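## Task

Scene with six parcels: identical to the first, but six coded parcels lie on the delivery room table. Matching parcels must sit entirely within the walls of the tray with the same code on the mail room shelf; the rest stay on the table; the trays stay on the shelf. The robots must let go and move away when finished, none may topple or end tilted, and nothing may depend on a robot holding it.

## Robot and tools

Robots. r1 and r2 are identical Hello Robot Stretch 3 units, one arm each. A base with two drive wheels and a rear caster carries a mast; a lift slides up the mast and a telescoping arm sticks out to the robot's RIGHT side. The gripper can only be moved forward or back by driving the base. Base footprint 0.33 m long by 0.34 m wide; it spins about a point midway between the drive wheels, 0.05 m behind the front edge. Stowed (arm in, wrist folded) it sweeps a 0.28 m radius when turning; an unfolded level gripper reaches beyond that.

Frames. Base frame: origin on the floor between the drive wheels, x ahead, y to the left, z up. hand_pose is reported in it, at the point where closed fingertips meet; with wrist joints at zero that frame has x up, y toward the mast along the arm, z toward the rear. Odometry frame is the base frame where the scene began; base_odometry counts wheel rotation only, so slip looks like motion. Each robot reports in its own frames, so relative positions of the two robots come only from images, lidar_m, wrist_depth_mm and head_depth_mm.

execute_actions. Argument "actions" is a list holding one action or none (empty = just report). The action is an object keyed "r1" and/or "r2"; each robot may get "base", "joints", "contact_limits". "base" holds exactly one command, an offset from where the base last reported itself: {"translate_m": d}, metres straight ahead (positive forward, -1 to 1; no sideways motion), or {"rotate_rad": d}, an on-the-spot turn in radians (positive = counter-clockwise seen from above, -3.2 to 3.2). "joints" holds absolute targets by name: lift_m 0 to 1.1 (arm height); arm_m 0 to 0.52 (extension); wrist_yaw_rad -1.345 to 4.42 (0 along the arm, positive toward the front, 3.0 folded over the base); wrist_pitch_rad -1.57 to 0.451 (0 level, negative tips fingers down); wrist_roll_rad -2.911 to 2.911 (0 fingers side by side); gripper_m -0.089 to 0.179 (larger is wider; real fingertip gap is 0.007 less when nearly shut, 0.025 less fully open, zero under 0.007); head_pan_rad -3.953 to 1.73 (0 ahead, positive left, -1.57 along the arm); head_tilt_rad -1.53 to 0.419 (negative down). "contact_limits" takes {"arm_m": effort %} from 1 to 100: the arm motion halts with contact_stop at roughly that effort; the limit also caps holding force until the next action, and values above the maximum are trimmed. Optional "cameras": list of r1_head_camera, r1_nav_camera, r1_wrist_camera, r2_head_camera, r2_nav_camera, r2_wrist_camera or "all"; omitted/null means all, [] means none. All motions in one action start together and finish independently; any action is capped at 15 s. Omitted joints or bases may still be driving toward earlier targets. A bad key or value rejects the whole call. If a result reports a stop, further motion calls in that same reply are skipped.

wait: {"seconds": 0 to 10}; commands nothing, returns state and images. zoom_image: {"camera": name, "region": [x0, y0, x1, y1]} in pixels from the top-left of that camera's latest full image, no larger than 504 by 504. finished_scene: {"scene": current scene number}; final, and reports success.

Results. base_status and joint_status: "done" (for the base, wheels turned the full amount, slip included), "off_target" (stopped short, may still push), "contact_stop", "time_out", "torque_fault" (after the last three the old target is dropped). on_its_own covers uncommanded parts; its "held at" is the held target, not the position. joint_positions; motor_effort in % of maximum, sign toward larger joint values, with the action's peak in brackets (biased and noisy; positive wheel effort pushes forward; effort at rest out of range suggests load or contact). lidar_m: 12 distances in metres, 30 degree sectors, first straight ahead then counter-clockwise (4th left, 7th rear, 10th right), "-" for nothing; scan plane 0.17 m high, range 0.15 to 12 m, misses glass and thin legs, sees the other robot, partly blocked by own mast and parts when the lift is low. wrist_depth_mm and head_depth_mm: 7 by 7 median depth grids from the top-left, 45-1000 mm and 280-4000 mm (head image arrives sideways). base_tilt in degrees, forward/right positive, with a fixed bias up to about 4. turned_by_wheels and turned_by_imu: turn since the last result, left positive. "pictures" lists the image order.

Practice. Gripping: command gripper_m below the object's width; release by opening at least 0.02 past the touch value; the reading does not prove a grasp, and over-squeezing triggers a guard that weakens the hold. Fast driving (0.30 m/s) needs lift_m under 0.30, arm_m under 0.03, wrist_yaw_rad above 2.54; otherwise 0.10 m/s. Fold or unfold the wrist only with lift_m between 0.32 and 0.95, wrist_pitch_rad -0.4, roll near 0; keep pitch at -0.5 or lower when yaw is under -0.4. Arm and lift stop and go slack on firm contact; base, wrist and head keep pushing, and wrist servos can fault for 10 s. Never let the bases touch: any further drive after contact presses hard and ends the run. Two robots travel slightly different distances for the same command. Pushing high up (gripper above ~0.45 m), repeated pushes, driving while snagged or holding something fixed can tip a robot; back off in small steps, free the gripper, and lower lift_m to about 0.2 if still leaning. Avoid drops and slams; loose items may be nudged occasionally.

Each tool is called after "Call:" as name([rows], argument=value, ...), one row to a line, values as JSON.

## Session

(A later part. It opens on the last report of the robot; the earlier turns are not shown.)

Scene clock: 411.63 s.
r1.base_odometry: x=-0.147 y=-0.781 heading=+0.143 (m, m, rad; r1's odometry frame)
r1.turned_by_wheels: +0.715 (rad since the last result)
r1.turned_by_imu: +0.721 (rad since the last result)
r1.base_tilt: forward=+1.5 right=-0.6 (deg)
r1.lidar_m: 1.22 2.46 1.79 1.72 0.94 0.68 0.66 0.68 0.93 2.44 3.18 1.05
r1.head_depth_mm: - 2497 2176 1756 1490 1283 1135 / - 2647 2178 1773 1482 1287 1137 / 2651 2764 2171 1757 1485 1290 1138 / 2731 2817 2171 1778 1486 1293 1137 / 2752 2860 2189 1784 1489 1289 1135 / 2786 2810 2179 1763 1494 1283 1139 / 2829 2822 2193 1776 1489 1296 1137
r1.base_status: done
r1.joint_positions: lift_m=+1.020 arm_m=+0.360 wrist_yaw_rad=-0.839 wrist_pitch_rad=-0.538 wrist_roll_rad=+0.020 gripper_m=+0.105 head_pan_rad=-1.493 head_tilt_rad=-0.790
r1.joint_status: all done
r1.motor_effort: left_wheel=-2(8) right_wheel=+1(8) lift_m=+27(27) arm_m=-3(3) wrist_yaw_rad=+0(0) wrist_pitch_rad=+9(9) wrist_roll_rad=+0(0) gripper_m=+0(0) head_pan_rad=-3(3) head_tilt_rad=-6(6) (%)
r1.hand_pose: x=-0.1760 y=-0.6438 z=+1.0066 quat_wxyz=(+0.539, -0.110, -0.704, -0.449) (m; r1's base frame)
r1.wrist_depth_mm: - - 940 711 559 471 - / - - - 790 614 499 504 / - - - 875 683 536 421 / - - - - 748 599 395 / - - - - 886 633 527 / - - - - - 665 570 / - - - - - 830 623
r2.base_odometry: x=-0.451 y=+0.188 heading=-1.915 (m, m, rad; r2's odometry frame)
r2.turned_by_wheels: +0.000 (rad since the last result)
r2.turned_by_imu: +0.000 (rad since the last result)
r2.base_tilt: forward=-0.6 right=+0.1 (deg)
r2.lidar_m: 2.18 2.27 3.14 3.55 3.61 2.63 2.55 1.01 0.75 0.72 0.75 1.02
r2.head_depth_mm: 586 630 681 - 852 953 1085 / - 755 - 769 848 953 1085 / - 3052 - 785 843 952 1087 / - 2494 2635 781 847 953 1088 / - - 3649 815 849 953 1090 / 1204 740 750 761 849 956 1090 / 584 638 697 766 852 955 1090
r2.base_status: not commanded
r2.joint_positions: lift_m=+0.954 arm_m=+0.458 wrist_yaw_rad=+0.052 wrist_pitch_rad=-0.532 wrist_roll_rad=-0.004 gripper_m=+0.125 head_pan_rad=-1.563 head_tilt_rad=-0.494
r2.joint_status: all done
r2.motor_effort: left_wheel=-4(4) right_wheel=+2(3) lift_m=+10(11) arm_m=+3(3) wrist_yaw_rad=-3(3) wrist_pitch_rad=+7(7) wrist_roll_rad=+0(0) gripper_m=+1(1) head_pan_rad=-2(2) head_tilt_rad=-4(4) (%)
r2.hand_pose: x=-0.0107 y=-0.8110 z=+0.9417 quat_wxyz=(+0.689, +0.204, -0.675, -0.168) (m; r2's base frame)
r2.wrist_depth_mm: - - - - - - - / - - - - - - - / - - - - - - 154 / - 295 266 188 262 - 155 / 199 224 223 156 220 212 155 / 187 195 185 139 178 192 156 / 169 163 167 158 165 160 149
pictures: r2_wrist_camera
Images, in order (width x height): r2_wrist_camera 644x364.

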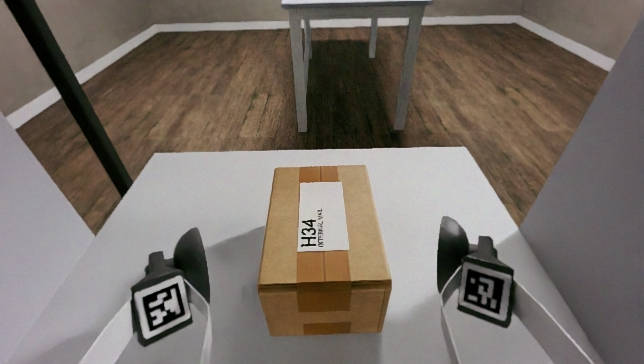

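Call:
execute_actions([
  {"r1": {"joints": {"arm_m": 0.27}}, "r2": {"joints": {"gripper_m": 0.018}}},
], cameras=["r2_wrist_camera"])

Scene clock: 414.70 s.
r1.base_odometry: x=-0.147 y=-0.781 heading=+0.143 (m, m, rad; r1's odometry frame)
r1.turned_by_wheels: +0.000 (rad since the last result)
r1.turned_by_imu: +0.001 (rad since the last result)
r1.base_tilt: forward=+1.5 right=-0.6 (deg)
r1.lidar_m: 1.23 2.46 1.79 1.73 0.94 0.68 0.66 0.68 0.93 2.44 3.15 1.05
r1.head_depth_mm: - 2369 2175 1766 1489 1282 1138 / - - 2179 1783 1480 1290 1137 / 2681 2588 2195 1772 1483 1286 1136 / 2730 2819 2155 1771 1494 1285 1138 / 2776 2807 2208 1773 1483 1285 1131 / 2792 2836 2196 1782 1489 1279 1135 / 2806 2789 2173 1765 1502 1292 1137
r1.base_status: not commanded
r1.joint_positions: lift_m=+1.020 arm_m=+0.270 wrist_yaw_rad=-0.839 wrist_pitch_rad=-0.538 wrist_roll_rad=+0.020 gripper_m=+0.105 head_pan_rad=-1.493 head_tilt_rad=-0.790
r1.joint_status: all done
r1.motor_effort: left_wheel=-2(2) right_wheel=+1(1) lift_m=+26(27) arm_m=-3(2) wrist_yaw_rad=+0(0) wrist_pitch_rad=+9(8) wrist_roll_rad=+0(0) gripper_m=+0(0) head_pan_rad=-4(4) head_tilt_rad=-6(6) (%)
r1.hand_pose: x=-0.1760 y=-0.5539 z=+1.0066 quat_wxyz=(+0.539, -0.110, -0.704, -0.449) (m; r1's base frame)
r1.wrist_depth_mm: - - 938 712 560 507 - / - - - 787 609 521 442 / - - - 882 694 444 417 / - - - - 763 598 397 / - - - - 917 644 528 / - - - - - 658 578 / - - - - - 868 623
r2.base_odometry: x=-0.451 y=+0.188 heading=-1.915 (m, m, rad; r2's odometry frame)
r2.turned_by_wheels: +0.000 (rad since the last result)
r2.turned_by_imu: +0.000 (rad since the last result)
r2.base_tilt: forward=-0.6 right=+0.0 (deg)
r2.lidar_m: 2.19 2.28 3.12 3.57 3.58 2.63 2.55 1.02 0.74 0.72 0.75 1.03
r2.head_depth_mm: 587 630 680 - 852 952 1085 / - 755 - 769 850 952 1087 / - - - 820 844 953 1086 / - 1326 3234 780 847 955 1087 / - - 3596 816 848 953 1092 / 1202 741 750 761 850 955 1088 / 583 639 697 766 847 954 1091
r2.base_status: not commanded
r2.joint_positions: lift_m=+0.954 arm_m=+0.458 wrist_yaw_rad=+0.052 wrist_pitch_rad=-0.538 wrist_roll_rad=-0.004 gripper_m=+0.019 head_pan_rad=-1.563 head_tilt_rad=-0.494
r2.joint_status: all done
r2.motor_effort: left_wheel=-4(4) right_wheel=+2(3) lift_m=+10(11) arm_m=+2(3) wrist_yaw_rad=-2(3) wrist_pitch_rad=+10(11) wrist_roll_rad=+1(0) gripper_m=-17(90) head_pan_rad=-3(2) head_tilt_rad=-4(4) (%)
r2.hand_pose: x=-0.0107 y=-0.8101 z=+0.9404 quat_wxyz=(+0.688, +0.206, -0.675, -0.170) (m; r2's base frame)
r2.wrist_depth_mm: - - - - - - - / - - - - - - - / - - - - - - 154 / - 289 264 184 260 - 155 / 198 223 221 154 216 208 156 / 188 190 178 135 138 184 157 / 167 167 162 156 160 163 154
pictures: r2_wrist_camera
Images, in order (width x height): r2_wrist_camera 644x364.

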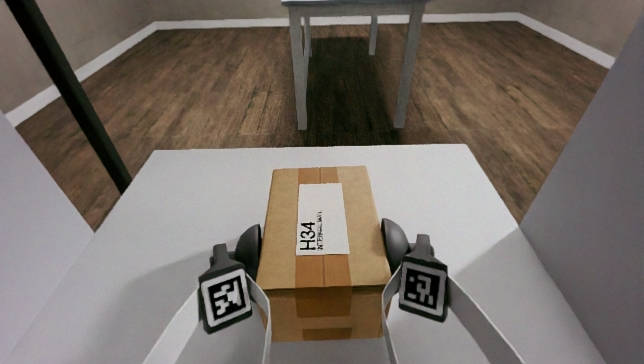

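Call:
execute_actions([
  {"r1": {"base": {"translate_m": 0.25}, "joints": {"arm_m": 0.0, "wrist_yaw_rad": 0.0, "lift_m": 0.9}}, "r2": {"joints": {"lift_m": 0.98, "wrist_pitch_rad": -0.4, "arm_m": 0.17}}},
], cameras=[])

Call:
execute_actions([
  {"r2": {"base": {"rotate_rad": 1.756}, "joints": {"lift_m": 0.68, "arm_m": 0.0, "wrist_yaw_rad": 2.65, "head_pan_rad": -0.2, "head_tilt_rad": -0.3}}},
], cameras=["r2_wrist_camera"])

Call:
execute_actions([
  {"r2": {"base": {"translate_m": 0.42}, "joints": {"lift_m": 0.29}}},
], cameras=[])

Call:
execute_actions([
  {"r2": {"base": {"translate_m": 1.0}}},
], cameras=["r2_wrist_camera"])

Scene clock: 427.17 s.
r1.base_odometry: x=+0.101 y=-0.745 heading=+0.143 (m, m, rad; r1's odometry frame)
r1.turned_by_wheels: +0.000 (rad since the last result)
r1.turned_by_imu: +0.002 (rad since the last result)
r1.base_tilt: forward=+1.5 right=-0.6 (deg)
r1.lidar_m: 1.23 2.45 1.79 1.72 1.29 0.94 0.91 0.94 1.28 3.05 1.22 0.82
r1.head_depth_mm: 2685 2821 2156 1780 - - - / 2705 2830 2179 1814 - - 1097 / 2694 2838 2190 1814 - - 1093 / 2737 2814 2166 1761 1489 1287 1136 / 2720 2817 2180 1759 1496 1287 1136 / 2791 2789 2162 1768 1492 1282 1138 / 2797 2867 2174 1779 1494 1288 1138
r1.base_status: done
r1.joint_positions: lift_m=+0.900 arm_m=+0.000 wrist_yaw_rad=-0.001 wrist_pitch_rad=-0.538 wrist_roll_rad=+0.020 gripper_m=+0.105 head_pan_rad=-1.493 head_tilt_rad=-0.790
r1.joint_status: all done
r1.motor_effort: left_wheel=-2(5) right_wheel=+2(6) lift_m=+21(22) arm_m=-2(2) wrist_yaw_rad=+1(4) wrist_pitch_rad=+8(9) wrist_roll_rad=+0(0) gripper_m=+0(0) head_pan_rad=-3(4) head_tilt_rad=-6(6) (%)
r1.hand_pose: x=-0.0217 y=-0.3530 z=+0.8869 quat_wxyz=(+0.675, +0.186, -0.688, -0.190) (m; r1's base frame)
r1.wrist_depth_mm: - - - - - - - / - - - - - - - / - - - - - - - / - - - - - - - / - - - - - - - / - - - - - - - / 952 973 995 - 972 954 950
r2.base_odometry: x=-0.451 y=+0.188 heading=-1.915 (m, m, rad; r2's odometry frame)
r2.turned_by_wheels: +0.000 (rad since the last result)
r2.turned_by_imu: +0.000 (rad since the last result)
r2.base_tilt: forward=-0.6 right=+0.0 (deg)
r2.lidar_m: 2.19 2.27 3.14 3.57 3.61 2.64 2.54 1.01 0.74 0.72 0.75 1.03
r2.head_depth_mm: 586 630 677 - - 952 1082 / - 756 748 - - 950 1087 / - 3176 - - - 954 1087 / - 3178 3808 782 864 954 1088 / - - 3665 815 849 955 1088 / - 740 750 758 850 953 1091 / 584 638 697 767 849 956 1093
r2.base_status: not commanded
r2.joint_positions: lift_m=+0.979 arm_m=+0.170 wrist_yaw_rad=+0.052 wrist_pitch_rad=-0.432 wrist_roll_rad=-0.004 gripper_m=+0.019 head_pan_rad=-1.563 head_tilt_rad=-0.494
r2.joint_status: all done
r2.motor_effort: left_wheel=-4(5) right_wheel=+3(3) lift_m=+43(44) arm_m=-3(6) wrist_yaw_rad=-2(3) wrist_pitch_rad=+18(21) wrist_roll_rad=+0(0) gripper_m=-17(18) head_pan_rad=-2(2) head_tilt_rad=-4(4) (%)
r2.hand_pose: x=-0.0099 y=-0.5375 z=+0.9887 quat_wxyz=(+0.696, +0.170, -0.685, -0.134) (m; r2's base frame)
r2.wrist_depth_mm: 267 280 - - - 266 267 / 294 295 - - - 289 294 / 323 323 471 484 423 318 327 / 358 353 373 186 359 363 363 / 409 398 302 154 290 395 407 / 466 466 270 135 138 472 470 / 555 545 564 157 555 548 548
pictures: none
No camera images: the call's "cameras" was empty. Leave "cameras" out to get every camera's image.

Scene clock: 430.93 s.
r1.base_odometry: x=+0.101 y=-0.745 heading=+0.143 (m, m, rad; r1's odometry frame)
r1.turned_by_wheels: +0.000 (rad since the last result)
r1.turned_by_imu: +0.001 (rad since the last result)
r1.base_tilt: forward=+1.5 right=-0.6 (deg)
r1.lidar_m: 1.22 2.46 1.79 1.73 1.29 0.94 0.91 0.94 1.28 3.06 1.21 0.82
r1.head_depth_mm: 2683 2850 2188 1783 - - - / 2684 2829 2175 1814 - - 1102 / 2717 2849 2181 1818 - - 1094 / 2708 2824 2187 1769 1492 1282 1136 / 2783 2863 2185 1766 1487 1292 1141 / 2809 2851 2192 1776 1494 1289 1136 / 2864 2824 2180 1772 1500 1286 1133
r1.base_status: not commanded
r1.joint_positions: lift_m=+0.900 arm_m=+0.000 wrist_yaw_rad=-0.001 wrist_pitch_rad=-0.538 wrist_roll_rad=+0.020 gripper_m=+0.105 head_pan_rad=-1.493 head_tilt_rad=-0.790
r1.joint_status: not commanded
r1.motor_effort: left_wheel=-2(2) right_wheel=+2(2) lift_m=+21(22) arm_m=-3(2) wrist_yaw_rad=+1(1) wrist_pitch_rad=+9(9) wrist_roll_rad=+0(0) gripper_m=+0(0) head_pan_rad=-3(4) head_tilt_rad=-6(6) (%)
r1.hand_pose: x=-0.0217 y=-0.3530 z=+0.8869 quat_wxyz=(+0.675, +0.186, -0.688, -0.190) (m; r1's base frame)
r1.wrist_depth_mm: - - - - - - - / - - - - - - - / - - - - - - - / - - - - - - - / - - - - - - - / - - - - - - - / 982 977 973 978 968 984 957
r2.base_odometry: x=-0.451 y=+0.188 heading=-0.159 (m, m, rad; r2's odometry frame)
r2.turned_by_wheels: +1.756 (rad since the last result)
r2.turned_by_imu: +1.786 (rad since the last result)
r2.base_tilt: forward=-0.6 right=+0.0 (deg)
r2.lidar_m: 3.56 3.09 2.55 1.57 0.87 0.72 0.72 0.80 1.29 2.19 2.44 3.58
r2.head_depth_mm: 3136 3306 3506 3648 2698 1989 1571 / 3126 3327 3507 3618 2672 1971 1569 / 3123 3295 3460 3626 2645 1972 1565 / 3112 3261 3428 3605 2654 1965 1565 / 3116 3267 3389 3619 2642 1969 1561 / 3084 3270 3426 3580 2632 1956 1555 / 3083 3243 3466 3604 2620 1942 1549
r2.base_status: done
r2.joint_positions: lift_m=+0.681 arm_m=+0.000 wrist_yaw_rad=+2.646 wrist_pitch_rad=-0.431 wrist_roll_rad=-0.004 gripper_m=+0.019 head_pan_rad=-0.207 head_tilt_rad=-0.310
r2.joint_status: all done
r2.motor_effort: left_wheel=-5(10) right_wheel=+3(7) lift_m=+11(37) arm_m=-3(2) wrist_yaw_rad=+3(4) wrist_pitch_rad=+18(18) wrist_roll_rad=+0(1) gripper_m=-18(18) head_pan_rad=+3(34) head_tilt_rad=+6(27) (%)
r2.hand_pose: x=+0.0846 y=+0.0507 z=+0.6905 quat_wxyz=(+0.316, +0.705, -0.022, +0.634) (m; r2's base frame)
r2.wrist_depth_mm: - - - - - - - / - - - - - - - / - - - - - - - / - - - 184 - - - / - - - 153 - - - / - 984 899 136 138 943 958 / - 855 806 157 798 791 819
pictures: r2_wrist_camera
Images, in order (width x height): r2_wrist_camera 644x364.

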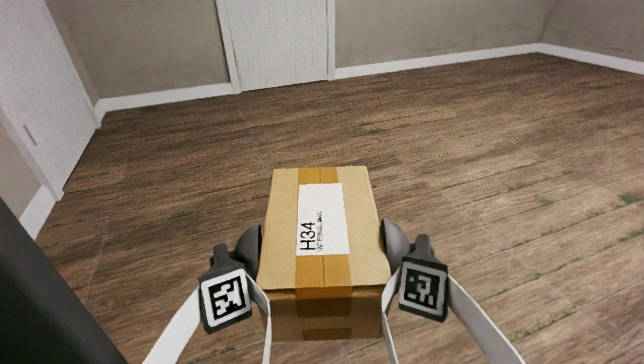

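Scene clock: 436.27 s.
r1.base_odometry: x=+0.101 y=-0.745 heading=+0.143 (m, m, rad; r1's odometry frame)
r1.turned_by_wheels: +0.000 (rad since the last result)
r1.turned_by_imu: +0.001 (rad since the last result)
r1.base_tilt: forward=+1.5 right=-0.6 (deg)
r1.lidar_m: 1.23 2.46 1.79 1.72 1.29 0.95 0.91 0.94 1.28 3.04 1.21 0.81
r1.head_depth_mm: 2659 2802 2184 1759 - - - / 2670 2822 2167 1830 - - 1098 / 2741 2808 2153 1806 - - 1096 / 2740 2837 2189 1777 1501 1285 1134 / 2777 2853 2172 1768 1492 1290 1139 / 2791 2821 2180 1781 1497 1287 1141 / 2815 2865 2174 1780 1494 1286 1133
r1.base_status: not commanded
r1.joint_positions: lift_m=+0.900 arm_m=+0.000 wrist_yaw_rad=-0.001 wrist_pitch_rad=-0.538 wrist_roll_rad=+0.020 gripper_m=+0.105 head_pan_rad=-1.493 head_tilt_rad=-0.790
r1.joint_status: not commanded
r1.motor_effort: left_wheel=-2(2) right_wheel=+1(2) lift_m=+21(21) arm_m=-2(2) wrist_yaw_rad=+1(1) wrist_pitch_rad=+8(8) wrist_roll_rad=+0(0) gripper_m=+0(0) head_pan_rad=-4(3) head_tilt_rad=-6(6) (%)
r1.hand_pose: x=-0.0217 y=-0.3530 z=+0.8869 quat_wxyz=(+0.675, +0.186, -0.688, -0.190) (m; r1's base frame)
r1.wrist_depth_mm: - - - - - - - / - - - - - - - / - - - - - - - / - - - - - - - / - - - - - - - / - - - - - - - / 985 976 970 991 972 965 984
r2.base_odometry: x=-0.036 y=+0.122 heading=-0.159 (m, m, rad; r2's odometry frame)
r2.turned_by_wheels: +0.000 (rad since the last result)
r2.turned_by_imu: +0.005 (rad since the last result)
r2.base_tilt: forward=-0.6 right=-0.1 (deg)
r2.lidar_m: 3.15 2.99 2.47 2.46 1.36 1.13 1.13 1.26 2.05 2.26 2.54 3.17
r2.head_depth_mm: 2775 2919 3062 3265 2693 1985 1571 / 2767 2911 3077 3254 2662 1984 1570 / 2755 2932 3039 3280 2659 1978 1571 / 2747 2909 3054 3208 2637 1963 1564 / 2753 2889 3020 3254 2646 1957 1563 / 2750 2879 3050 3221 2630 1958 1561 / 2749 2881 3040 3249 2624 1954 1553
r2.base_status: done
r2.joint_positions: lift_m=+0.291 arm_m=+0.000 wrist_yaw_rad=+2.647 wrist_pitch_rad=-0.431 wrist_roll_rad=-0.004 gripper_m=+0.019 head_pan_rad=-0.207 head_tilt_rad=-0.309
r2.joint_status: all done
r2.motor_effort: left_wheel=-5(13) right_wheel=+3(9) lift_m=+11(10) arm_m=-3(3) wrist_yaw_rad=+2(3) wrist_pitch_rad=+17(17) wrist_roll_rad=+0(0) gripper_m=-17(18) head_pan_rad=+2(2) head_tilt_rad=+5(6) (%)
r2.hand_pose: x=+0.0845 y=+0.0508 z=+0.3005 quat_wxyz=(+0.316, +0.705, -0.021, +0.634) (m; r2's base frame)
r2.wrist_depth_mm: - - - - - - - / - - - - - - - / - - - - 962 946 919 / 792 756 763 184 728 724 698 / 625 604 606 153 592 587 562 / - 509 466 136 138 488 479 / - 467 - 157 407 412 413
pictures: none
No camera images: the call's "cameras" was empty. Leave "cameras" out to get every camera's image.

Scene clock: 441.20 s.
r1.base_odometry: x=+0.101 y=-0.745 heading=+0.143 (m, m, rad; r1's odometry frame)
r1.turned_by_wheels: +0.000 (rad since the last result)
r1.turned_by_imu: +0.001 (rad since the last result)
r1.base_tilt: forward=+1.6 right=-0.6 (deg)
r1.lidar_m: 1.23 2.46 1.79 1.73 1.29 0.94 0.91 0.94 1.28 3.05 1.22 0.81
r1.head_depth_mm: 2676 2820 2167 1778 - - - / 2693 2799 2158 1818 - - 1098 / 2708 2812 2167 1833 - - 1099 / 2724 2820 2181 1770 1485 1284 1138 / 2754 2827 2190 1779 1492 1290 1138 / 2776 2834 2186 1782 1495 1285 1134 / 2845 2822 2190 1784 1493 1286 1136
r1.base_status: not commanded
r1.joint_positions: lift_m=+0.900 arm_m=+0.000 wrist_yaw_rad=-0.001 wrist_pitch_rad=-0.538 wrist_roll_rad=+0.020 gripper_m=+0.105 head_pan_rad=-1.493 head_tilt_rad=-0.790
r1.joint_status: not commanded
r1.motor_effort: left_wheel=-3(3) right_wheel=+2(1) lift_m=+22(22) arm_m=-3(3) wrist_yaw_rad=+1(1) wrist_pitch_rad=+9(8) wrist_roll_rad=+0(0) gripper_m=+0(1) head_pan_rad=-2(3) head_tilt_rad=-6(6) (%)
r1.hand_pose: x=-0.0217 y=-0.3530 z=+0.8869 quat_wxyz=(+0.675, +0.186, -0.688, -0.190) (m; r1's base frame)
r1.wrist_depth_mm: - - - - - - - / - - - - - - - / - - - - - - - / - - - - - - - / - - - - - - - / - - - - - - - / 971 - 973 982 972 962 964
r2.base_odometry: x=+0.951 y=-0.037 heading=-0.159 (m, m, rad; r2's odometry frame)
r2.turned_by_wheels: +0.000 (rad since the last result)
r2.turned_by_imu: +0.011 (rad since the last result)
r2.base_tilt: forward=-0.6 right=+0.0 (deg)
r2.lidar_m: 2.20 2.47 2.28 2.27 2.49 2.11 2.11 2.37 2.47 2.47 2.64 2.21
r2.head_depth_mm: 1906 2014 2111 2254 2362 1973 1578 / 1910 2003 2113 2167 2351 1975 1571 / 1904 2014 2131 2160 2369 1975 1572 / 1906 2010 2121 2156 2353 1969 1563 / 1909 2007 2105 2144 2352 1961 1561 / 1914 2003 2121 2220 2364 1969 1558 / 1901 2002 2117 2248 2347 1947 1554
r2.base_status: done
r2.joint_positions: lift_m=+0.291 arm_m=+0.000 wrist_yaw_rad=+2.647 wrist_pitch_rad=-0.431 wrist_roll_rad=-0.004 gripper_m=+0.019 head_pan_rad=-0.207 head_tilt_rad=-0.309
r2.joint_status: not commanded
r2.motor_effort: left_wheel=-4(12) right_wheel=+3(8) lift_m=+11(11) arm_m=-2(3) wrist_yaw_rad=+2(2) wrist_pitch_rad=+18(18) wrist_roll_rad=+0(1) gripper_m=-17(17) head_pan_rad=+2(3) head_tilt_rad=+5(5) (%)
r2.hand_pose: x=+0.0845 y=+0.0508 z=+0.3005 quat_wxyz=(+0.316, +0.705, -0.021, +0.634) (m; r2's base frame)
r2.wrist_depth_mm: - - - - - - - / - - - - - - - / - - - 979 964 944 963 / 786 769 747 185 733 717 704 / 623 607 607 154 590 580 568 / - 507 470 136 138 491 486 / - 459 - 157 411 414 410
pictures: r2_wrist_camera
Images, in order (width x height): r2_wrist_camera 644x364.

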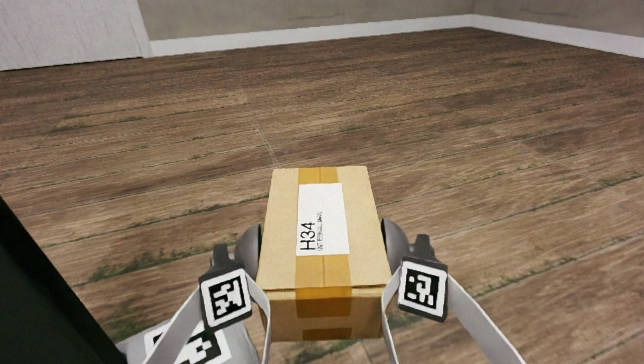

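Call:
execute_actions([
  {"r2": {"base": {"translate_m": 0.5}}},
], cameras=[])

Call:
execute_actions([
  {"r2": {"base": {"translate_m": 0.6}, "joints": {"lift_m": 0.91, "wrist_yaw_rad": 0.05, "arm_m": 0.22, "head_tilt_rad": -0.55}}},
], cameras=["r2_wrist_camera", "r2_head_camera"])

Scene clock: 446.07 s.
r1.base_odometry: x=+0.101 y=-0.745 heading=+0.143 (m, m, rad; r1's odometry frame)
r1.turned_by_wheels: +0.000 (rad since the last result)
r1.turned_by_imu: +0.001 (rad since the last result)
r1.base_tilt: forward=+1.5 right=-0.6 (deg)
r1.lidar_m: 1.23 2.45 1.79 1.73 1.30 0.94 0.91 0.94 1.28 3.05 1.21 0.81
r1.head_depth_mm: 2663 2849 2175 1762 - - - / 2722 2820 2188 1815 - - 1102 / 2718 2838 2158 1810 - - 1097 / 2738 2828 2167 1770 1487 1285 1134 / 2781 2832 2196 1764 1488 1285 1138 / 2803 2819 2180 1760 1499 1294 1140 / 2814 2859 2191 1768 1490 1281 1128
r1.base_status: not commanded
r1.joint_positions: lift_m=+0.900 arm_m=+0.000 wrist_yaw_rad=-0.001 wrist_pitch_rad=-0.538 wrist_roll_rad=+0.020 gripper_m=+0.105 head_pan_rad=-1.493 head_tilt_rad=-0.790
r1.joint_status: not commanded
r1.motor_effort: left_wheel=-2(3) right_wheel=+2(2) lift_m=+22(21) arm_m=-3(2) wrist_yaw_rad=+1(1) wrist_pitch_rad=+9(9) wrist_roll_rad=+0(0) gripper_m=+0(0) head_pan_rad=-3(4) head_tilt_rad=-6(6) (%)
r1.hand_pose: x=-0.0217 y=-0.3530 z=+0.8869 quat_wxyz=(+0.675, +0.186, -0.688, -0.190) (m; r1's base frame)
r1.wrist_depth_mm: - - - - - - - / - - - - - - - / - - - - - - - / - - - - - - - / - - - - - - - / - - - - - - - / 978 - 990 977 - 984 939
r2.base_odometry: x=+1.445 y=-0.116 heading=-0.159 (m, m, rad; r2's odometry frame)
r2.turned_by_wheels: +0.000 (rad since the last result)
r2.turned_by_imu: +0.005 (rad since the last result)
r2.base_tilt: forward=-0.5 right=+0.0 (deg)
r2.lidar_m: 1.72 1.93 2.18 2.18 2.43 2.59 2.59 2.91 2.58 2.58 2.05 1.72
r2.head_depth_mm: 1479 1563 1646 1692 1857 1921 1573 / 1479 1561 1634 1695 1847 1917 1577 / 1477 1561 1644 1690 1860 1920 1565 / 1480 1552 1639 1681 1853 1910 1564 / 1484 1545 1647 1687 1852 1918 1553 / 1471 1555 1640 1727 1846 1910 1559 / 1474 1559 1645 1732 1849 1904 1558
r2.base_status: done
r2.joint_positions: lift_m=+0.291 arm_m=+0.000 wrist_yaw_rad=+2.647 wrist_pitch_rad=-0.431 wrist_roll_rad=-0.004 gripper_m=+0.019 head_pan_rad=-0.207 head_tilt_rad=-0.309
r2.joint_status: not commanded
r2.motor_effort: left_wheel=-4(11) right_wheel=+3(8) lift_m=+11(12) arm_m=-3(2) wrist_yaw_rad=+2(2) wrist_pitch_rad=+17(18) wrist_roll_rad=+1(0) gripper_m=-18(17) head_pan_rad=+2(2) head_tilt_rad=+5(5) (%)
r2.hand_pose: x=+0.0845 y=+0.0508 z=+0.3005 quat_wxyz=(+0.316, +0.705, -0.021, +0.634) (m; r2's base frame)
r2.wrist_depth_mm: - - - - - - - / - - - - - - - / - - - - 963 951 928 / 776 766 745 185 725 720 718 / 613 602 614 154 586 578 570 / - 511 466 135 138 490 484 / - 454 - 156 420 417 415
pictures: none
No camera images: the call's "cameras" was empty. Leave "cameras" out to get every camera's image.

Scene clock: 452.90 s.
r1.base_odometry: x=+0.101 y=-0.745 heading=+0.143 (m, m, rad; r1's odometry frame)
r1.turned_by_wheels: +0.000 (rad since the last result)
r1.turned_by_imu: +0.002 (rad since the last result)
r1.base_tilt: forward=+1.5 right=-0.6 (deg)
r1.lidar_m: 1.23 2.46 1.79 1.72 1.30 0.94 0.91 0.94 1.28 3.05 1.22 0.81
r1.head_depth_mm: 2681 2777 2189 1760 - - - / 2729 2837 2187 1812 - - 1100 / 2735 2840 2171 1809 - - 1093 / 2742 2806 2192 1772 1488 1293 1139 / 2776 2839 2176 1768 1497 1290 1132 / 2802 2818 2180 1773 1503 1294 1133 / 2816 2823 2160 1774 1483 1285 1132
r1.base_status: not commanded
r1.joint_positions: lift_m=+0.900 arm_m=+0.000 wrist_yaw_rad=-0.001 wrist_pitch_rad=-0.538 wrist_roll_rad=+0.020 gripper_m=+0.105 head_pan_rad=-1.493 head_tilt_rad=-0.790
r1.joint_status: not commanded
r1.motor_effort: left_wheel=-3(2) right_wheel=+2(1) lift_m=+21(21) arm_m=-3(2) wrist_yaw_rad=+1(2) wrist_pitch_rad=+9(8) wrist_roll_rad=+0(0) gripper_m=+0(0) head_pan_rad=-3(3) head_tilt_rad=-6(6) (%)
r1.hand_pose: x=-0.0217 y=-0.3530 z=+0.8869 quat_wxyz=(+0.675, +0.186, -0.688, -0.190) (m; r1's base frame)
r1.wrist_depth_mm: - - - - - - - / - - - - - - - / - - - - - - - / - - - - - - - / - - - - - - - / - - - - - - - / 986 996 - 990 969 955 928
r2.base_odometry: x=+2.037 y=-0.211 heading=-0.160 (m, m, rad; r2's odometry frame)
r2.turned_by_wheels: +0.000 (rad since the last result)
r2.turned_by_imu: +0.005 (rad since the last result)
r2.base_tilt: forward=-0.6 right=+0.1 (deg)
r2.lidar_m: 1.13 1.28 2.05 2.04 2.32 3.17 3.16 3.21 2.71 2.46 1.35 1.13
r2.head_depth_mm: 948 1033 1133 972 873 1529 1308 / 946 1029 1131 973 870 1527 1304 / 947 1033 1129 1006 866 1528 1303 / 947 1034 1131 1001 862 1527 1304 / 950 1033 1136 1003 862 1529 1302 / 950 1032 1139 1268 1416 1535 1299 / 950 1034 1139 1266 1418 1527 1298
r2.base_status: done
r2.joint_positions: lift_m=+0.909 arm_m=+0.220 wrist_yaw_rad=+0.053 wrist_pitch_rad=-0.431 wrist_roll_rad=-0.004 gripper_m=+0.019 head_pan_rad=-0.207 head_tilt_rad=-0.543
r2.joint_status: all done
r2.motor_effort: left_wheel=-5(10) right_wheel=+3(8) lift_m=+43(45) arm_m=+3(7) wrist_yaw_rad=-3(7) wrist_pitch_rad=+17(18) wrist_roll_rad=+1(1) gripper_m=-17(17) head_pan_rad=+2(2) head_tilt_rad=-5(28) (%)
r2.hand_pose: x=-0.0096 y=-0.5871 z=+0.9190 quat_wxyz=(+0.696, +0.170, -0.685, -0.133) (m; r2's base frame)
r2.wrist_depth_mm: 968 - - - - - - / 955 - - - - - - / - - - - - - - / - - - 184 - - - / - - - 154 - - - / - - - 135 138 - - / - - - 157 - - -
pictures: r2_head_camera (sideways: a quarter turn clockwise sets it upright), r2_wrist_camera
Images, in order (width x height): r2_head_camera 896x504, r2_wrist_camera 644x364.

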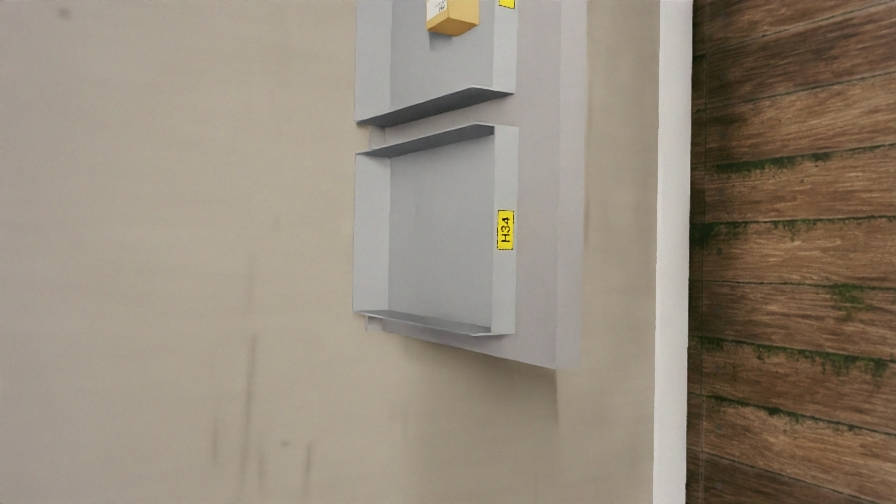

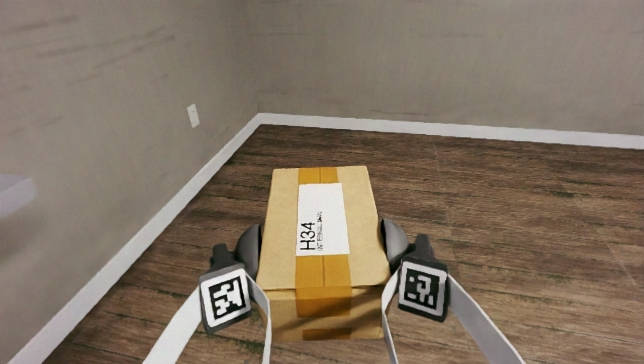

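Call:
execute_actions([
  {"r2": {"base": {"rotate_rad": 1.358}, "joints": {"arm_m": 0.50, "head_pan_rad": -1.57}}},
], cameras=["r2_wrist_camera", "r2_head_camera"])

Scene clock: 457.80 s.
r1.base_odometry: x=+0.101 y=-0.745 heading=+0.143 (m, m, rad; r1's odometry frame)
r1.turned_by_wheels: +0.000 (rad since the last result)
r1.turned_by_imu: +0.001 (rad since the last result)
r1.base_tilt: forward=+1.5 right=-0.6 (deg)
r1.lidar_m: 1.23 2.46 1.79 1.73 1.30 0.94 0.91 0.94 1.28 3.05 1.21 0.82
r1.head_depth_mm: 2666 2809 2167 1776 - - - / 2700 2812 2156 1806 - - 1099 / 2663 2860 2185 1826 - - 1101 / 2755 2823 2157 1764 1486 1284 1135 / 2766 2826 2176 1765 1488 1288 1134 / 2796 2830 2183 1781 1498 1292 1138 / 2839 2815 2178 1765 1492 1286 1137
r1.base_status: not commanded
r1.joint_positions: lift_m=+0.900 arm_m=+0.000 wrist_yaw_rad=-0.001 wrist_pitch_rad=-0.538 wrist_roll_rad=+0.020 gripper_m=+0.105 head_pan_rad=-1.493 head_tilt_rad=-0.790
r1.joint_status: not commanded
r1.motor_effort: left_wheel=-2(3) right_wheel=+1(2) lift_m=+22(21) arm_m=-3(3) wrist_yaw_rad=+1(1) wrist_pitch_rad=+9(8) wrist_roll_rad=+0(0) gripper_m=+1(1) head_pan_rad=-3(3) head_tilt_rad=-6(6) (%)
r1.hand_pose: x=-0.0217 y=-0.3530 z=+0.8869 quat_wxyz=(+0.675, +0.186, -0.688, -0.190) (m; r1's base frame)
r1.wrist_depth_mm: - - - - - - - / - - - - - - - / - - - - - - - / - - - - - - - / - - - - - - - / - - - - - - - / 984 966 969 981 971 966 941
r2.base_odometry: x=+2.037 y=-0.211 heading=+1.198 (m, m, rad; r2's odometry frame)
r2.turned_by_wheels: +1.358 (rad since the last result)
r2.turned_by_imu: +1.381 (rad since the last result)
r2.base_tilt: forward=-0.6 right=+0.1 (deg)
r2.lidar_m: 2.04 2.13 2.91 3.15 3.30 2.80 2.70 1.59 1.17 1.13 1.18 1.62
r2.head_depth_mm: 952 1036 1123 - - 1511 1307 / 951 1038 - 935 869 1531 1302 / 952 1026 - 1008 868 1535 1308 / 954 1042 1113 982 864 1531 1305 / 956 1041 1147 1045 862 1547 1303 / 953 1044 1146 1273 1429 1543 1300 / 955 1041 1148 1274 1438 1530 1294
r2.base_status: done
r2.joint_positions: lift_m=+0.909 arm_m=+0.500 wrist_yaw_rad=+0.052 wrist_pitch_rad=-0.431 wrist_roll_rad=-0.004 gripper_m=+0.019 head_pan_rad=-1.563 head_tilt_rad=-0.543
r2.joint_status: all done
r2.motor_effort: left_wheel=-3(12) right_wheel=+2(7) lift_m=+43(42) arm_m=+2(5) wrist_yaw_rad=-3(3) wrist_pitch_rad=+17(18) wrist_roll_rad=+1(1) gripper_m=-17(17) head_pan_rad=-2(32) head_tilt_rad=-4(5) (%)
r2.hand_pose: x=-0.0100 y=-0.8672 z=+0.9190 quat_wxyz=(+0.696, +0.170, -0.685, -0.133) (m; r2's base frame)
r2.wrist_depth_mm: 343 342 342 343 344 346 347 / 375 373 377 375 377 379 379 / 418 414 415 414 418 411 410 / 469 465 449 184 414 414 422 / 526 522 465 154 374 333 372 / 604 615 306 136 138 283 305 / 713 703 272 156 268 243 237
pictures: r2_head_camera (sideways: a quarter turn clockwise sets it upright), r2_wrist_camera
Images, in order (width x height): r2_head_camera 896x504, r2_wrist_camera 644x364.

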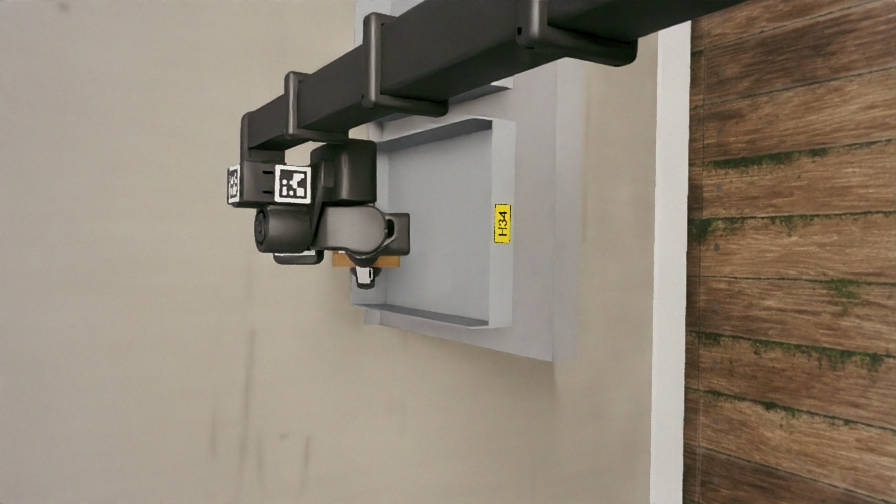

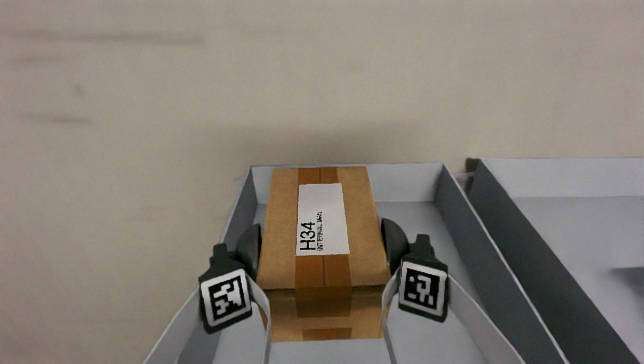

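Call:
execute_actions([
  {"r2": {"base": {"translate_m": -0.03}, "joints": {"lift_m": 0.821, "wrist_pitch_rad": -0.52}}},
], cameras=["r2_wrist_camera"])

Scene clock: 461.07 s.
r1.base_odometry: x=+0.101 y=-0.745 heading=+0.143 (m, m, rad; r1's odometry frame)
r1.turned_by_wheels: +0.000 (rad since the last result)
r1.turned_by_imu: +0.001 (rad since the last result)
r1.base_tilt: forward=+1.6 right=-0.6 (deg)
r1.lidar_m: 1.23 2.45 1.79 1.73 1.29 0.94 0.91 0.94 1.28 3.05 1.22 0.81
r1.head_depth_mm: 2685 2833 2166 1771 - - - / 2711 2820 2183 1803 - - 1100 / 2704 2824 2171 1819 - - 1097 / 2763 2819 2185 1766 1483 1289 1132 / 2781 2815 2188 1779 1488 1285 1132 / 2768 2803 2192 1787 1497 1285 1138 / 2826 2837 2179 1767 1490 1285 1133
r1.base_status: not commanded
r1.joint_positions: lift_m=+0.900 arm_m=+0.000 wrist_yaw_rad=-0.001 wrist_pitch_rad=-0.538 wrist_roll_rad=+0.020 gripper_m=+0.105 head_pan_rad=-1.493 head_tilt_rad=-0.790
r1.joint_status: not commanded
r1.motor_effort: left_wheel=-2(2) right_wheel=+1(2) lift_m=+22(22) arm_m=-3(3) wrist_yaw_rad=+1(0) wrist_pitch_rad=+9(9) wrist_roll_rad=+0(0) gripper_m=+0(0) head_pan_rad=-3(3) head_tilt_rad=-6(6) (%)
r1.hand_pose: x=-0.0217 y=-0.3530 z=+0.8869 quat_wxyz=(+0.675, +0.186, -0.688, -0.190) (m; r1's base frame)
r1.wrist_depth_mm: - - - - - - - / - - - - - - - / - - - - - - - / - - - - - - - / - - - - - - - / - - - - - - - / 988 - 975 978 977 968 978
r2.base_odometry: x=+2.026 y=-0.239 heading=+1.198 (m, m, rad; r2's odometry frame)
r2.turned_by_wheels: +0.000 (rad since the last result)
r2.turned_by_imu: +0.000 (rad since the last result)
r2.base_tilt: forward=-0.5 right=+0.0 (deg)
r2.lidar_m: 2.07 2.15 2.95 3.15 3.29 2.77 2.67 1.59 1.17 1.13 1.18 1.62
r2.head_depth_mm: 952 1036 1133 971 843 - - / 950 1035 1132 - 1451 1534 1311 / 951 1037 1111 927 864 1535 1301 / 953 1037 1127 936 864 1535 1302 / 954 1040 1133 968 863 1537 1299 / 956 1041 1144 1273 1435 1543 1301 / 955 1043 1146 1275 1432 1534 1298
r2.base_status: done
r2.joint_positions: lift_m=+0.822 arm_m=+0.500 wrist_yaw_rad=+0.052 wrist_pitch_rad=-0.540 wrist_roll_rad=-0.004 gripper_m=+0.019 head_pan_rad=-1.563 head_tilt_rad=-0.543
r2.joint_status: all done
r2.motor_effort: left_wheel=-4(11) right_wheel=+2(4) lift_m=+11(38) arm_m=+2(2) wrist_yaw_rad=-2(2) wrist_pitch_rad=+12(17) wrist_roll_rad=+1(0) gripper_m=-17(17) head_pan_rad=-2(2) head_tilt_rad=-4(5) (%)
r2.hand_pose: x=-0.0108 y=-0.8518 z=+0.8080 quat_wxyz=(+0.688, +0.207, -0.674, -0.171) (m; r2's base frame)
r2.wrist_depth_mm: 353 358 352 356 353 346 352 / 392 394 349 356 344 333 359 / 438 273 330 331 319 238 318 / 500 214 268 185 262 205 188 / 166 212 224 153 220 206 164 / 154 188 182 135 138 184 143 / 154 170 165 156 162 165 135
pictures: r2_wrist_camera
Images, in order (width x height): r2_wrist_camera 644x364.

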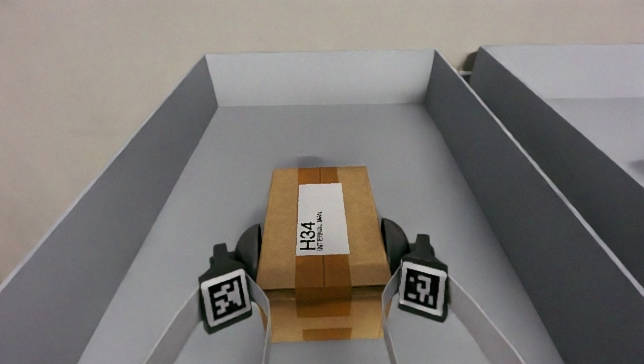

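Call:
execute_actions([
  {"r2": {"joints": {"lift_m": 0.819, "gripper_m": 0.105}}},
], cameras=["r2_wrist_camera"])

Call:
execute_actions([
  {"r2": {"joints": {"lift_m": 0.87, "wrist_pitch_rad": -0.4, "arm_m": 0.15}}, "r1": {"joints": {"head_pan_rad": -0.5, "head_tilt_rad": -0.4}}},
])

Scene clock: 463.60 s.
r1.base_odometry: x=+0.101 y=-0.745 heading=+0.143 (m, m, rad; r1's odometry frame)
r1.turned_by_wheels: +0.000 (rad since the last result)
r1.turned_by_imu: +0.001 (rad since the last result)
r1.base_tilt: forward=+1.5 right=-0.6 (deg)
r1.lidar_m: 1.23 2.45 1.79 1.73 1.30 0.94 0.91 0.94 1.29 3.05 1.22 0.81
r1.head_depth_mm: 2659 2833 2186 1775 - - - / 2684 2857 2181 1829 - - 1098 / 2708 2816 2173 1816 - - 1096 / 2757 2834 2198 1773 1480 1292 1135 / 2766 2846 2180 1769 1493 1288 1136 / 2790 2841 2161 1785 1497 1292 1136 / 2848 2844 2191 1762 1494 1289 1137
r1.base_status: not commanded
r1.joint_positions: lift_m=+0.900 arm_m=+0.000 wrist_yaw_rad=-0.001 wrist_pitch_rad=-0.538 wrist_roll_rad=+0.020 gripper_m=+0.105 head_pan_rad=-1.493 head_tilt_rad=-0.790
r1.joint_status: not commanded
r1.motor_effort: left_wheel=-2(2) right_wheel=+2(1) lift_m=+21(22) arm_m=-3(3) wrist_yaw_rad=+1(1) wrist_pitch_rad=+9(9) wrist_roll_rad=+0(0) gripper_m=+0(0) head_pan_rad=-3(4) head_tilt_rad=-6(6) (%)
r1.hand_pose: x=-0.0217 y=-0.3530 z=+0.8869 quat_wxyz=(+0.675, +0.186, -0.688, -0.190) (m; r1's base frame)
r1.wrist_depth_mm: - - - - - - - / - - - - - - - / - - - - - - - / - - - - - - - / - - - - - - - / - - - - - - - / - 973 985 980 996 998 970
r2.base_odometry: x=+2.026 y=-0.239 heading=+1.198 (m, m, rad; r2's odometry frame)
r2.turned_by_wheels: +0.000 (rad since the last result)
r2.turned_by_imu: +0.000 (rad since the last result)
r2.base_tilt: forward=-0.6 right=+0.0 (deg)
r2.lidar_m: 2.08 2.17 2.95 3.15 3.30 2.77 2.68 1.60 1.17 1.13 1.18 1.62
r2.head_depth_mm: 950 1035 1134 968 841 - - / 951 1036 1130 - 1458 1531 1308 / 954 1038 1118 930 866 1540 1303 / 954 1039 1122 939 864 1540 1306 / 954 1038 1137 967 863 1535 1302 / 953 1040 1142 1273 1434 1539 1298 / 954 1044 1148 1280 1432 1539 1301
r2.base_status: not commanded
r2.joint_positions: lift_m=+0.820 arm_m=+0.500 wrist_yaw_rad=+0.052 wrist_pitch_rad=-0.541 wrist_roll_rad=-0.004 gripper_m=+0.105 head_pan_rad=-1.563 head_tilt_rad=-0.543
r2.joint_status: all done
r2.motor_effort: left_wheel=-4(4) right_wheel=+2(2) lift_m=+11(12) arm_m=+2(3) wrist_yaw_rad=-2(2) wrist_pitch_rad=+12(12) wrist_roll_rad=+0(1) gripper_m=+1(80) head_pan_rad=-2(2) head_tilt_rad=-4(4) (%)
r2.hand_pose: x=-0.0108 y=-0.8517 z=+0.8059 quat_wxyz=(+0.688, +0.207, -0.674, -0.171) (m; r2's base frame)
r2.wrist_depth_mm: 352 352 354 349 351 346 347 / 394 391 344 355 346 312 354 / 451 271 330 323 321 239 300 / 499 214 266 186 259 205 189 / 167 209 222 155 218 204 158 / 154 188 184 138 177 179 136 / 154 164 164 158 164 163 136
pictures: r2_wrist_camera
Images, in order (width x height): r2_wrist_camera 644x364.

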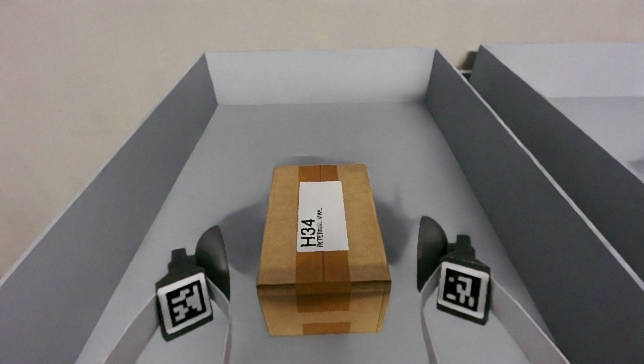

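Scene clock: 467.40 s.
r1.base_odometry: x=+0.101 y=-0.745 heading=+0.143 (m, m, rad; r1's odometry frame)
r1.turned_by_wheels: +0.000 (rad since the last result)
r1.turned_by_imu: +0.001 (rad since the last result)
r1.base_tilt: forward=+1.5 right=-0.6 (deg)
r1.lidar_m: 1.23 2.46 1.79 1.72 1.29 0.95 0.91 0.94 1.29 3.04 1.22 0.81
r1.head_depth_mm: 3591 3837 - 1275 1925 1535 1361 / 3844 - - 1278 2006 1669 1358 / 3590 3874 - 1273 1913 1662 1358 / 3329 3626 3701 1234 1001 1604 1318 / 3229 3459 2215 1227 986 1389 1285 / 3082 3245 2207 1444 2076 1608 1365 / 2912 3095 3204 2757 2150 1660 1358
r1.base_status: not commanded
r1.joint_positions: lift_m=+0.900 arm_m=+0.000 wrist_yaw_rad=-0.001 wrist_pitch_rad=-0.538 wrist_roll_rad=+0.020 gripper_m=+0.105 head_pan_rad=-0.507 head_tilt_rad=-0.409
r1.joint_status: all done
r1.motor_effort: left_wheel=-3(3) right_wheel=+1(1) lift_m=+21(22) arm_m=-3(2) wrist_yaw_rad=+1(1) wrist_pitch_rad=+9(9) wrist_roll_rad=+0(0) gripper_m=+0(0) head_pan_rad=+3(45) head_tilt_rad=+6(36) (%)
r1.hand_pose: x=-0.0217 y=-0.3530 z=+0.8869 quat_wxyz=(+0.675, +0.186, -0.688, -0.190) (m; r1's base frame)
r1.wrist_depth_mm: - - - - - - - / - - - - - - - / - - - - - - - / - - - - - - - / - - - - - - - / - - - - - - - / 990 973 - 979 - 963 959
r2.base_odometry: x=+2.026 y=-0.239 heading=+1.198 (m, m, rad; r2's odometry frame)
r2.turned_by_wheels: +0.000 (rad since the last result)
r2.turned_by_imu: +0.000 (rad since the last result)
r2.base_tilt: forward=-0.6 right=+0.0 (deg)
r2.lidar_m: 2.08 2.16 2.96 3.17 3.29 2.77 2.68 1.59 1.17 1.13 1.17 1.62
r2.head_depth_mm: 952 1037 1137 958 - - 1282 / 949 1039 1139 995 - - 1296 / 949 1037 1132 1005 - - 1308 / 954 1041 1136 928 - 1503 1303 / 956 1037 1137 969 863 1534 1304 / 951 1040 1148 1273 1427 1536 1301 / 955 1039 1143 1279 1433 1535 1295
r2.base_status: not commanded
r2.joint_positions: lift_m=+0.869 arm_m=+0.150 wrist_yaw_rad=+0.052 wrist_pitch_rad=-0.423 wrist_roll_rad=-0.004 gripper_m=+0.105 head_pan_rad=-1.563 head_tilt_rad=-0.543
r2.joint_status: all done
r2.motor_effort: left_wheel=-4(5) right_wheel=+2(3) lift_m=+42(44) arm_m=-3(5) wrist_yaw_rad=-2(3) wrist_pitch_rad=+13(16) wrist_roll_rad=+0(0) gripper_m=+1(1) head_pan_rad=-2(3) head_tilt_rad=-4(4) (%)
r2.hand_pose: x=-0.0099 y=-0.5187 z=+0.8808 quat_wxyz=(+0.697, +0.167, -0.685, -0.130) (m; r2's base frame)
r2.wrist_depth_mm: 644 636 656 647 652 659 651 / 725 706 706 693 687 671 668 / 780 787 651 510 493 481 469 / 886 874 411 404 403 406 406 / 986 - 376 375 371 369 369 / - - - - - - - / - - - - - - -
pictures: r1_head_camera (sideways: a quarter turn clockwise sets it upright), r1_nav_camera (sideways: a quarter turn counterclockwise sets it upright), r1_wrist_camera, r2_head_camera (sideways: a quarter turn clockwise sets it upright), r2_nav_camera (sideways: a quarter turn counterclockwise sets it upright), r2_wrist_camera
Images, in order (width x height): r1_head_camera 896x504, r1_nav_camera 672x504, r1_wrist_camera 644x364, r2_head_camera 896x504, r2_nav_camera 672x504, r2_wrist_camera 644x364.

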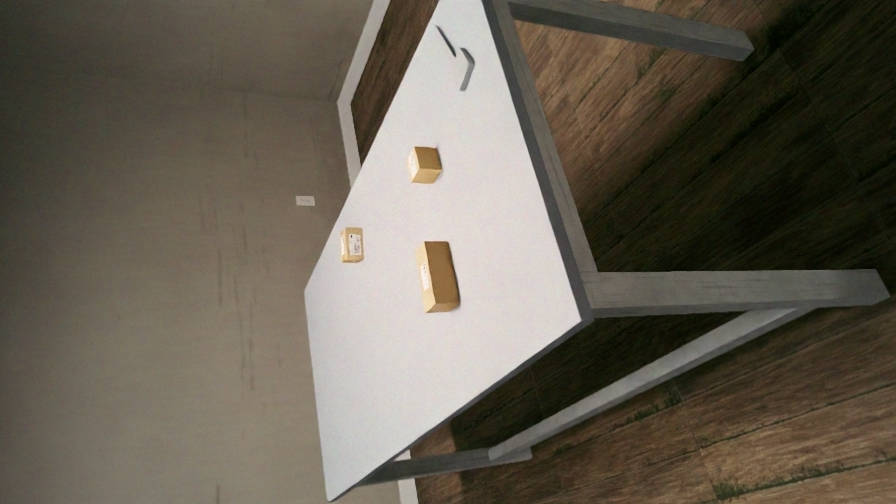

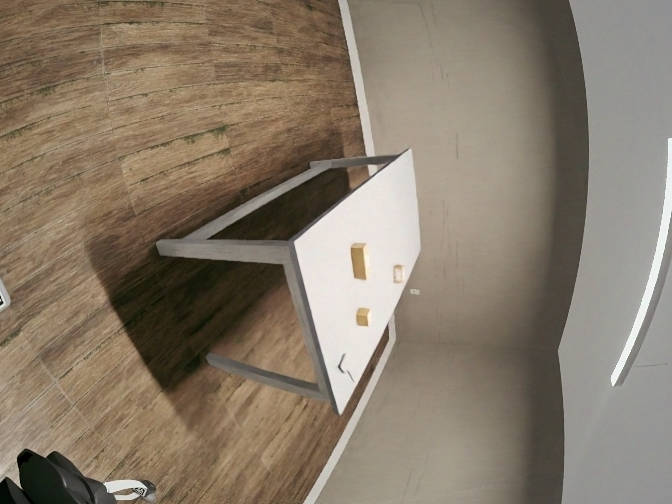

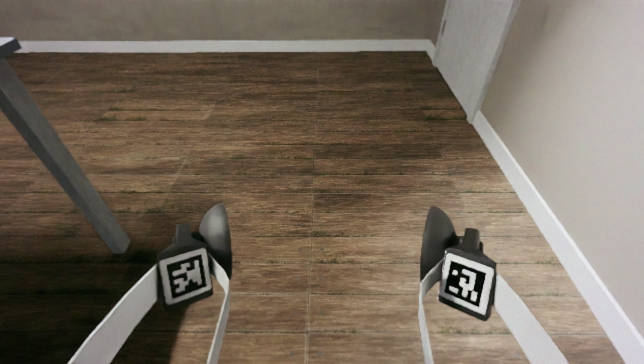

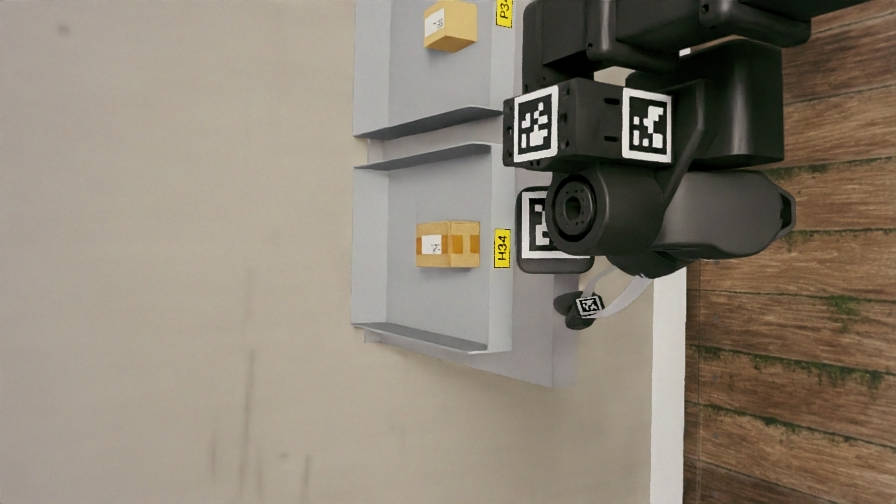

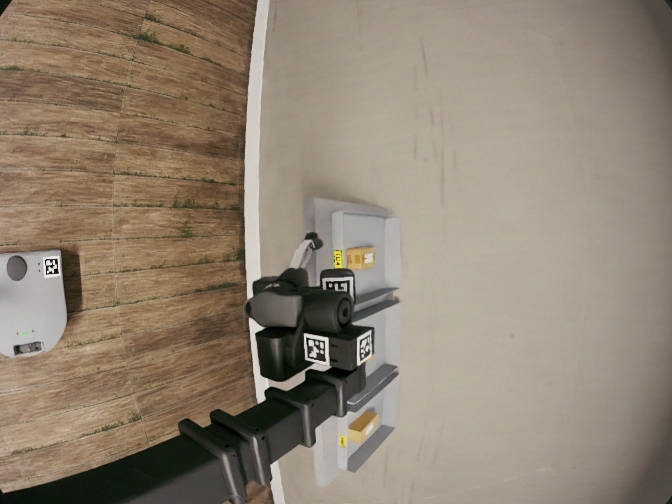

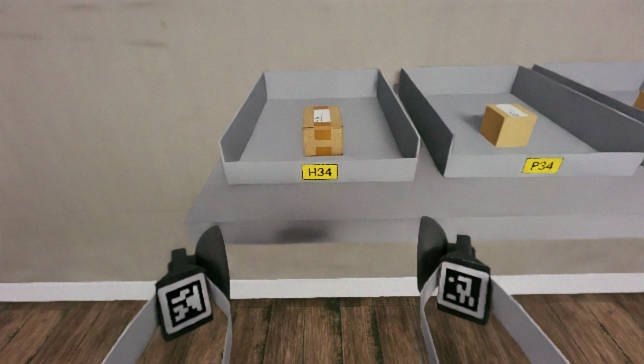

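All three matching parcels are in their trays, and the other three are still on the table. Both robots have let go and are clear.

Call:
finished_scene(scene=2)

The scene is finished: the task was done.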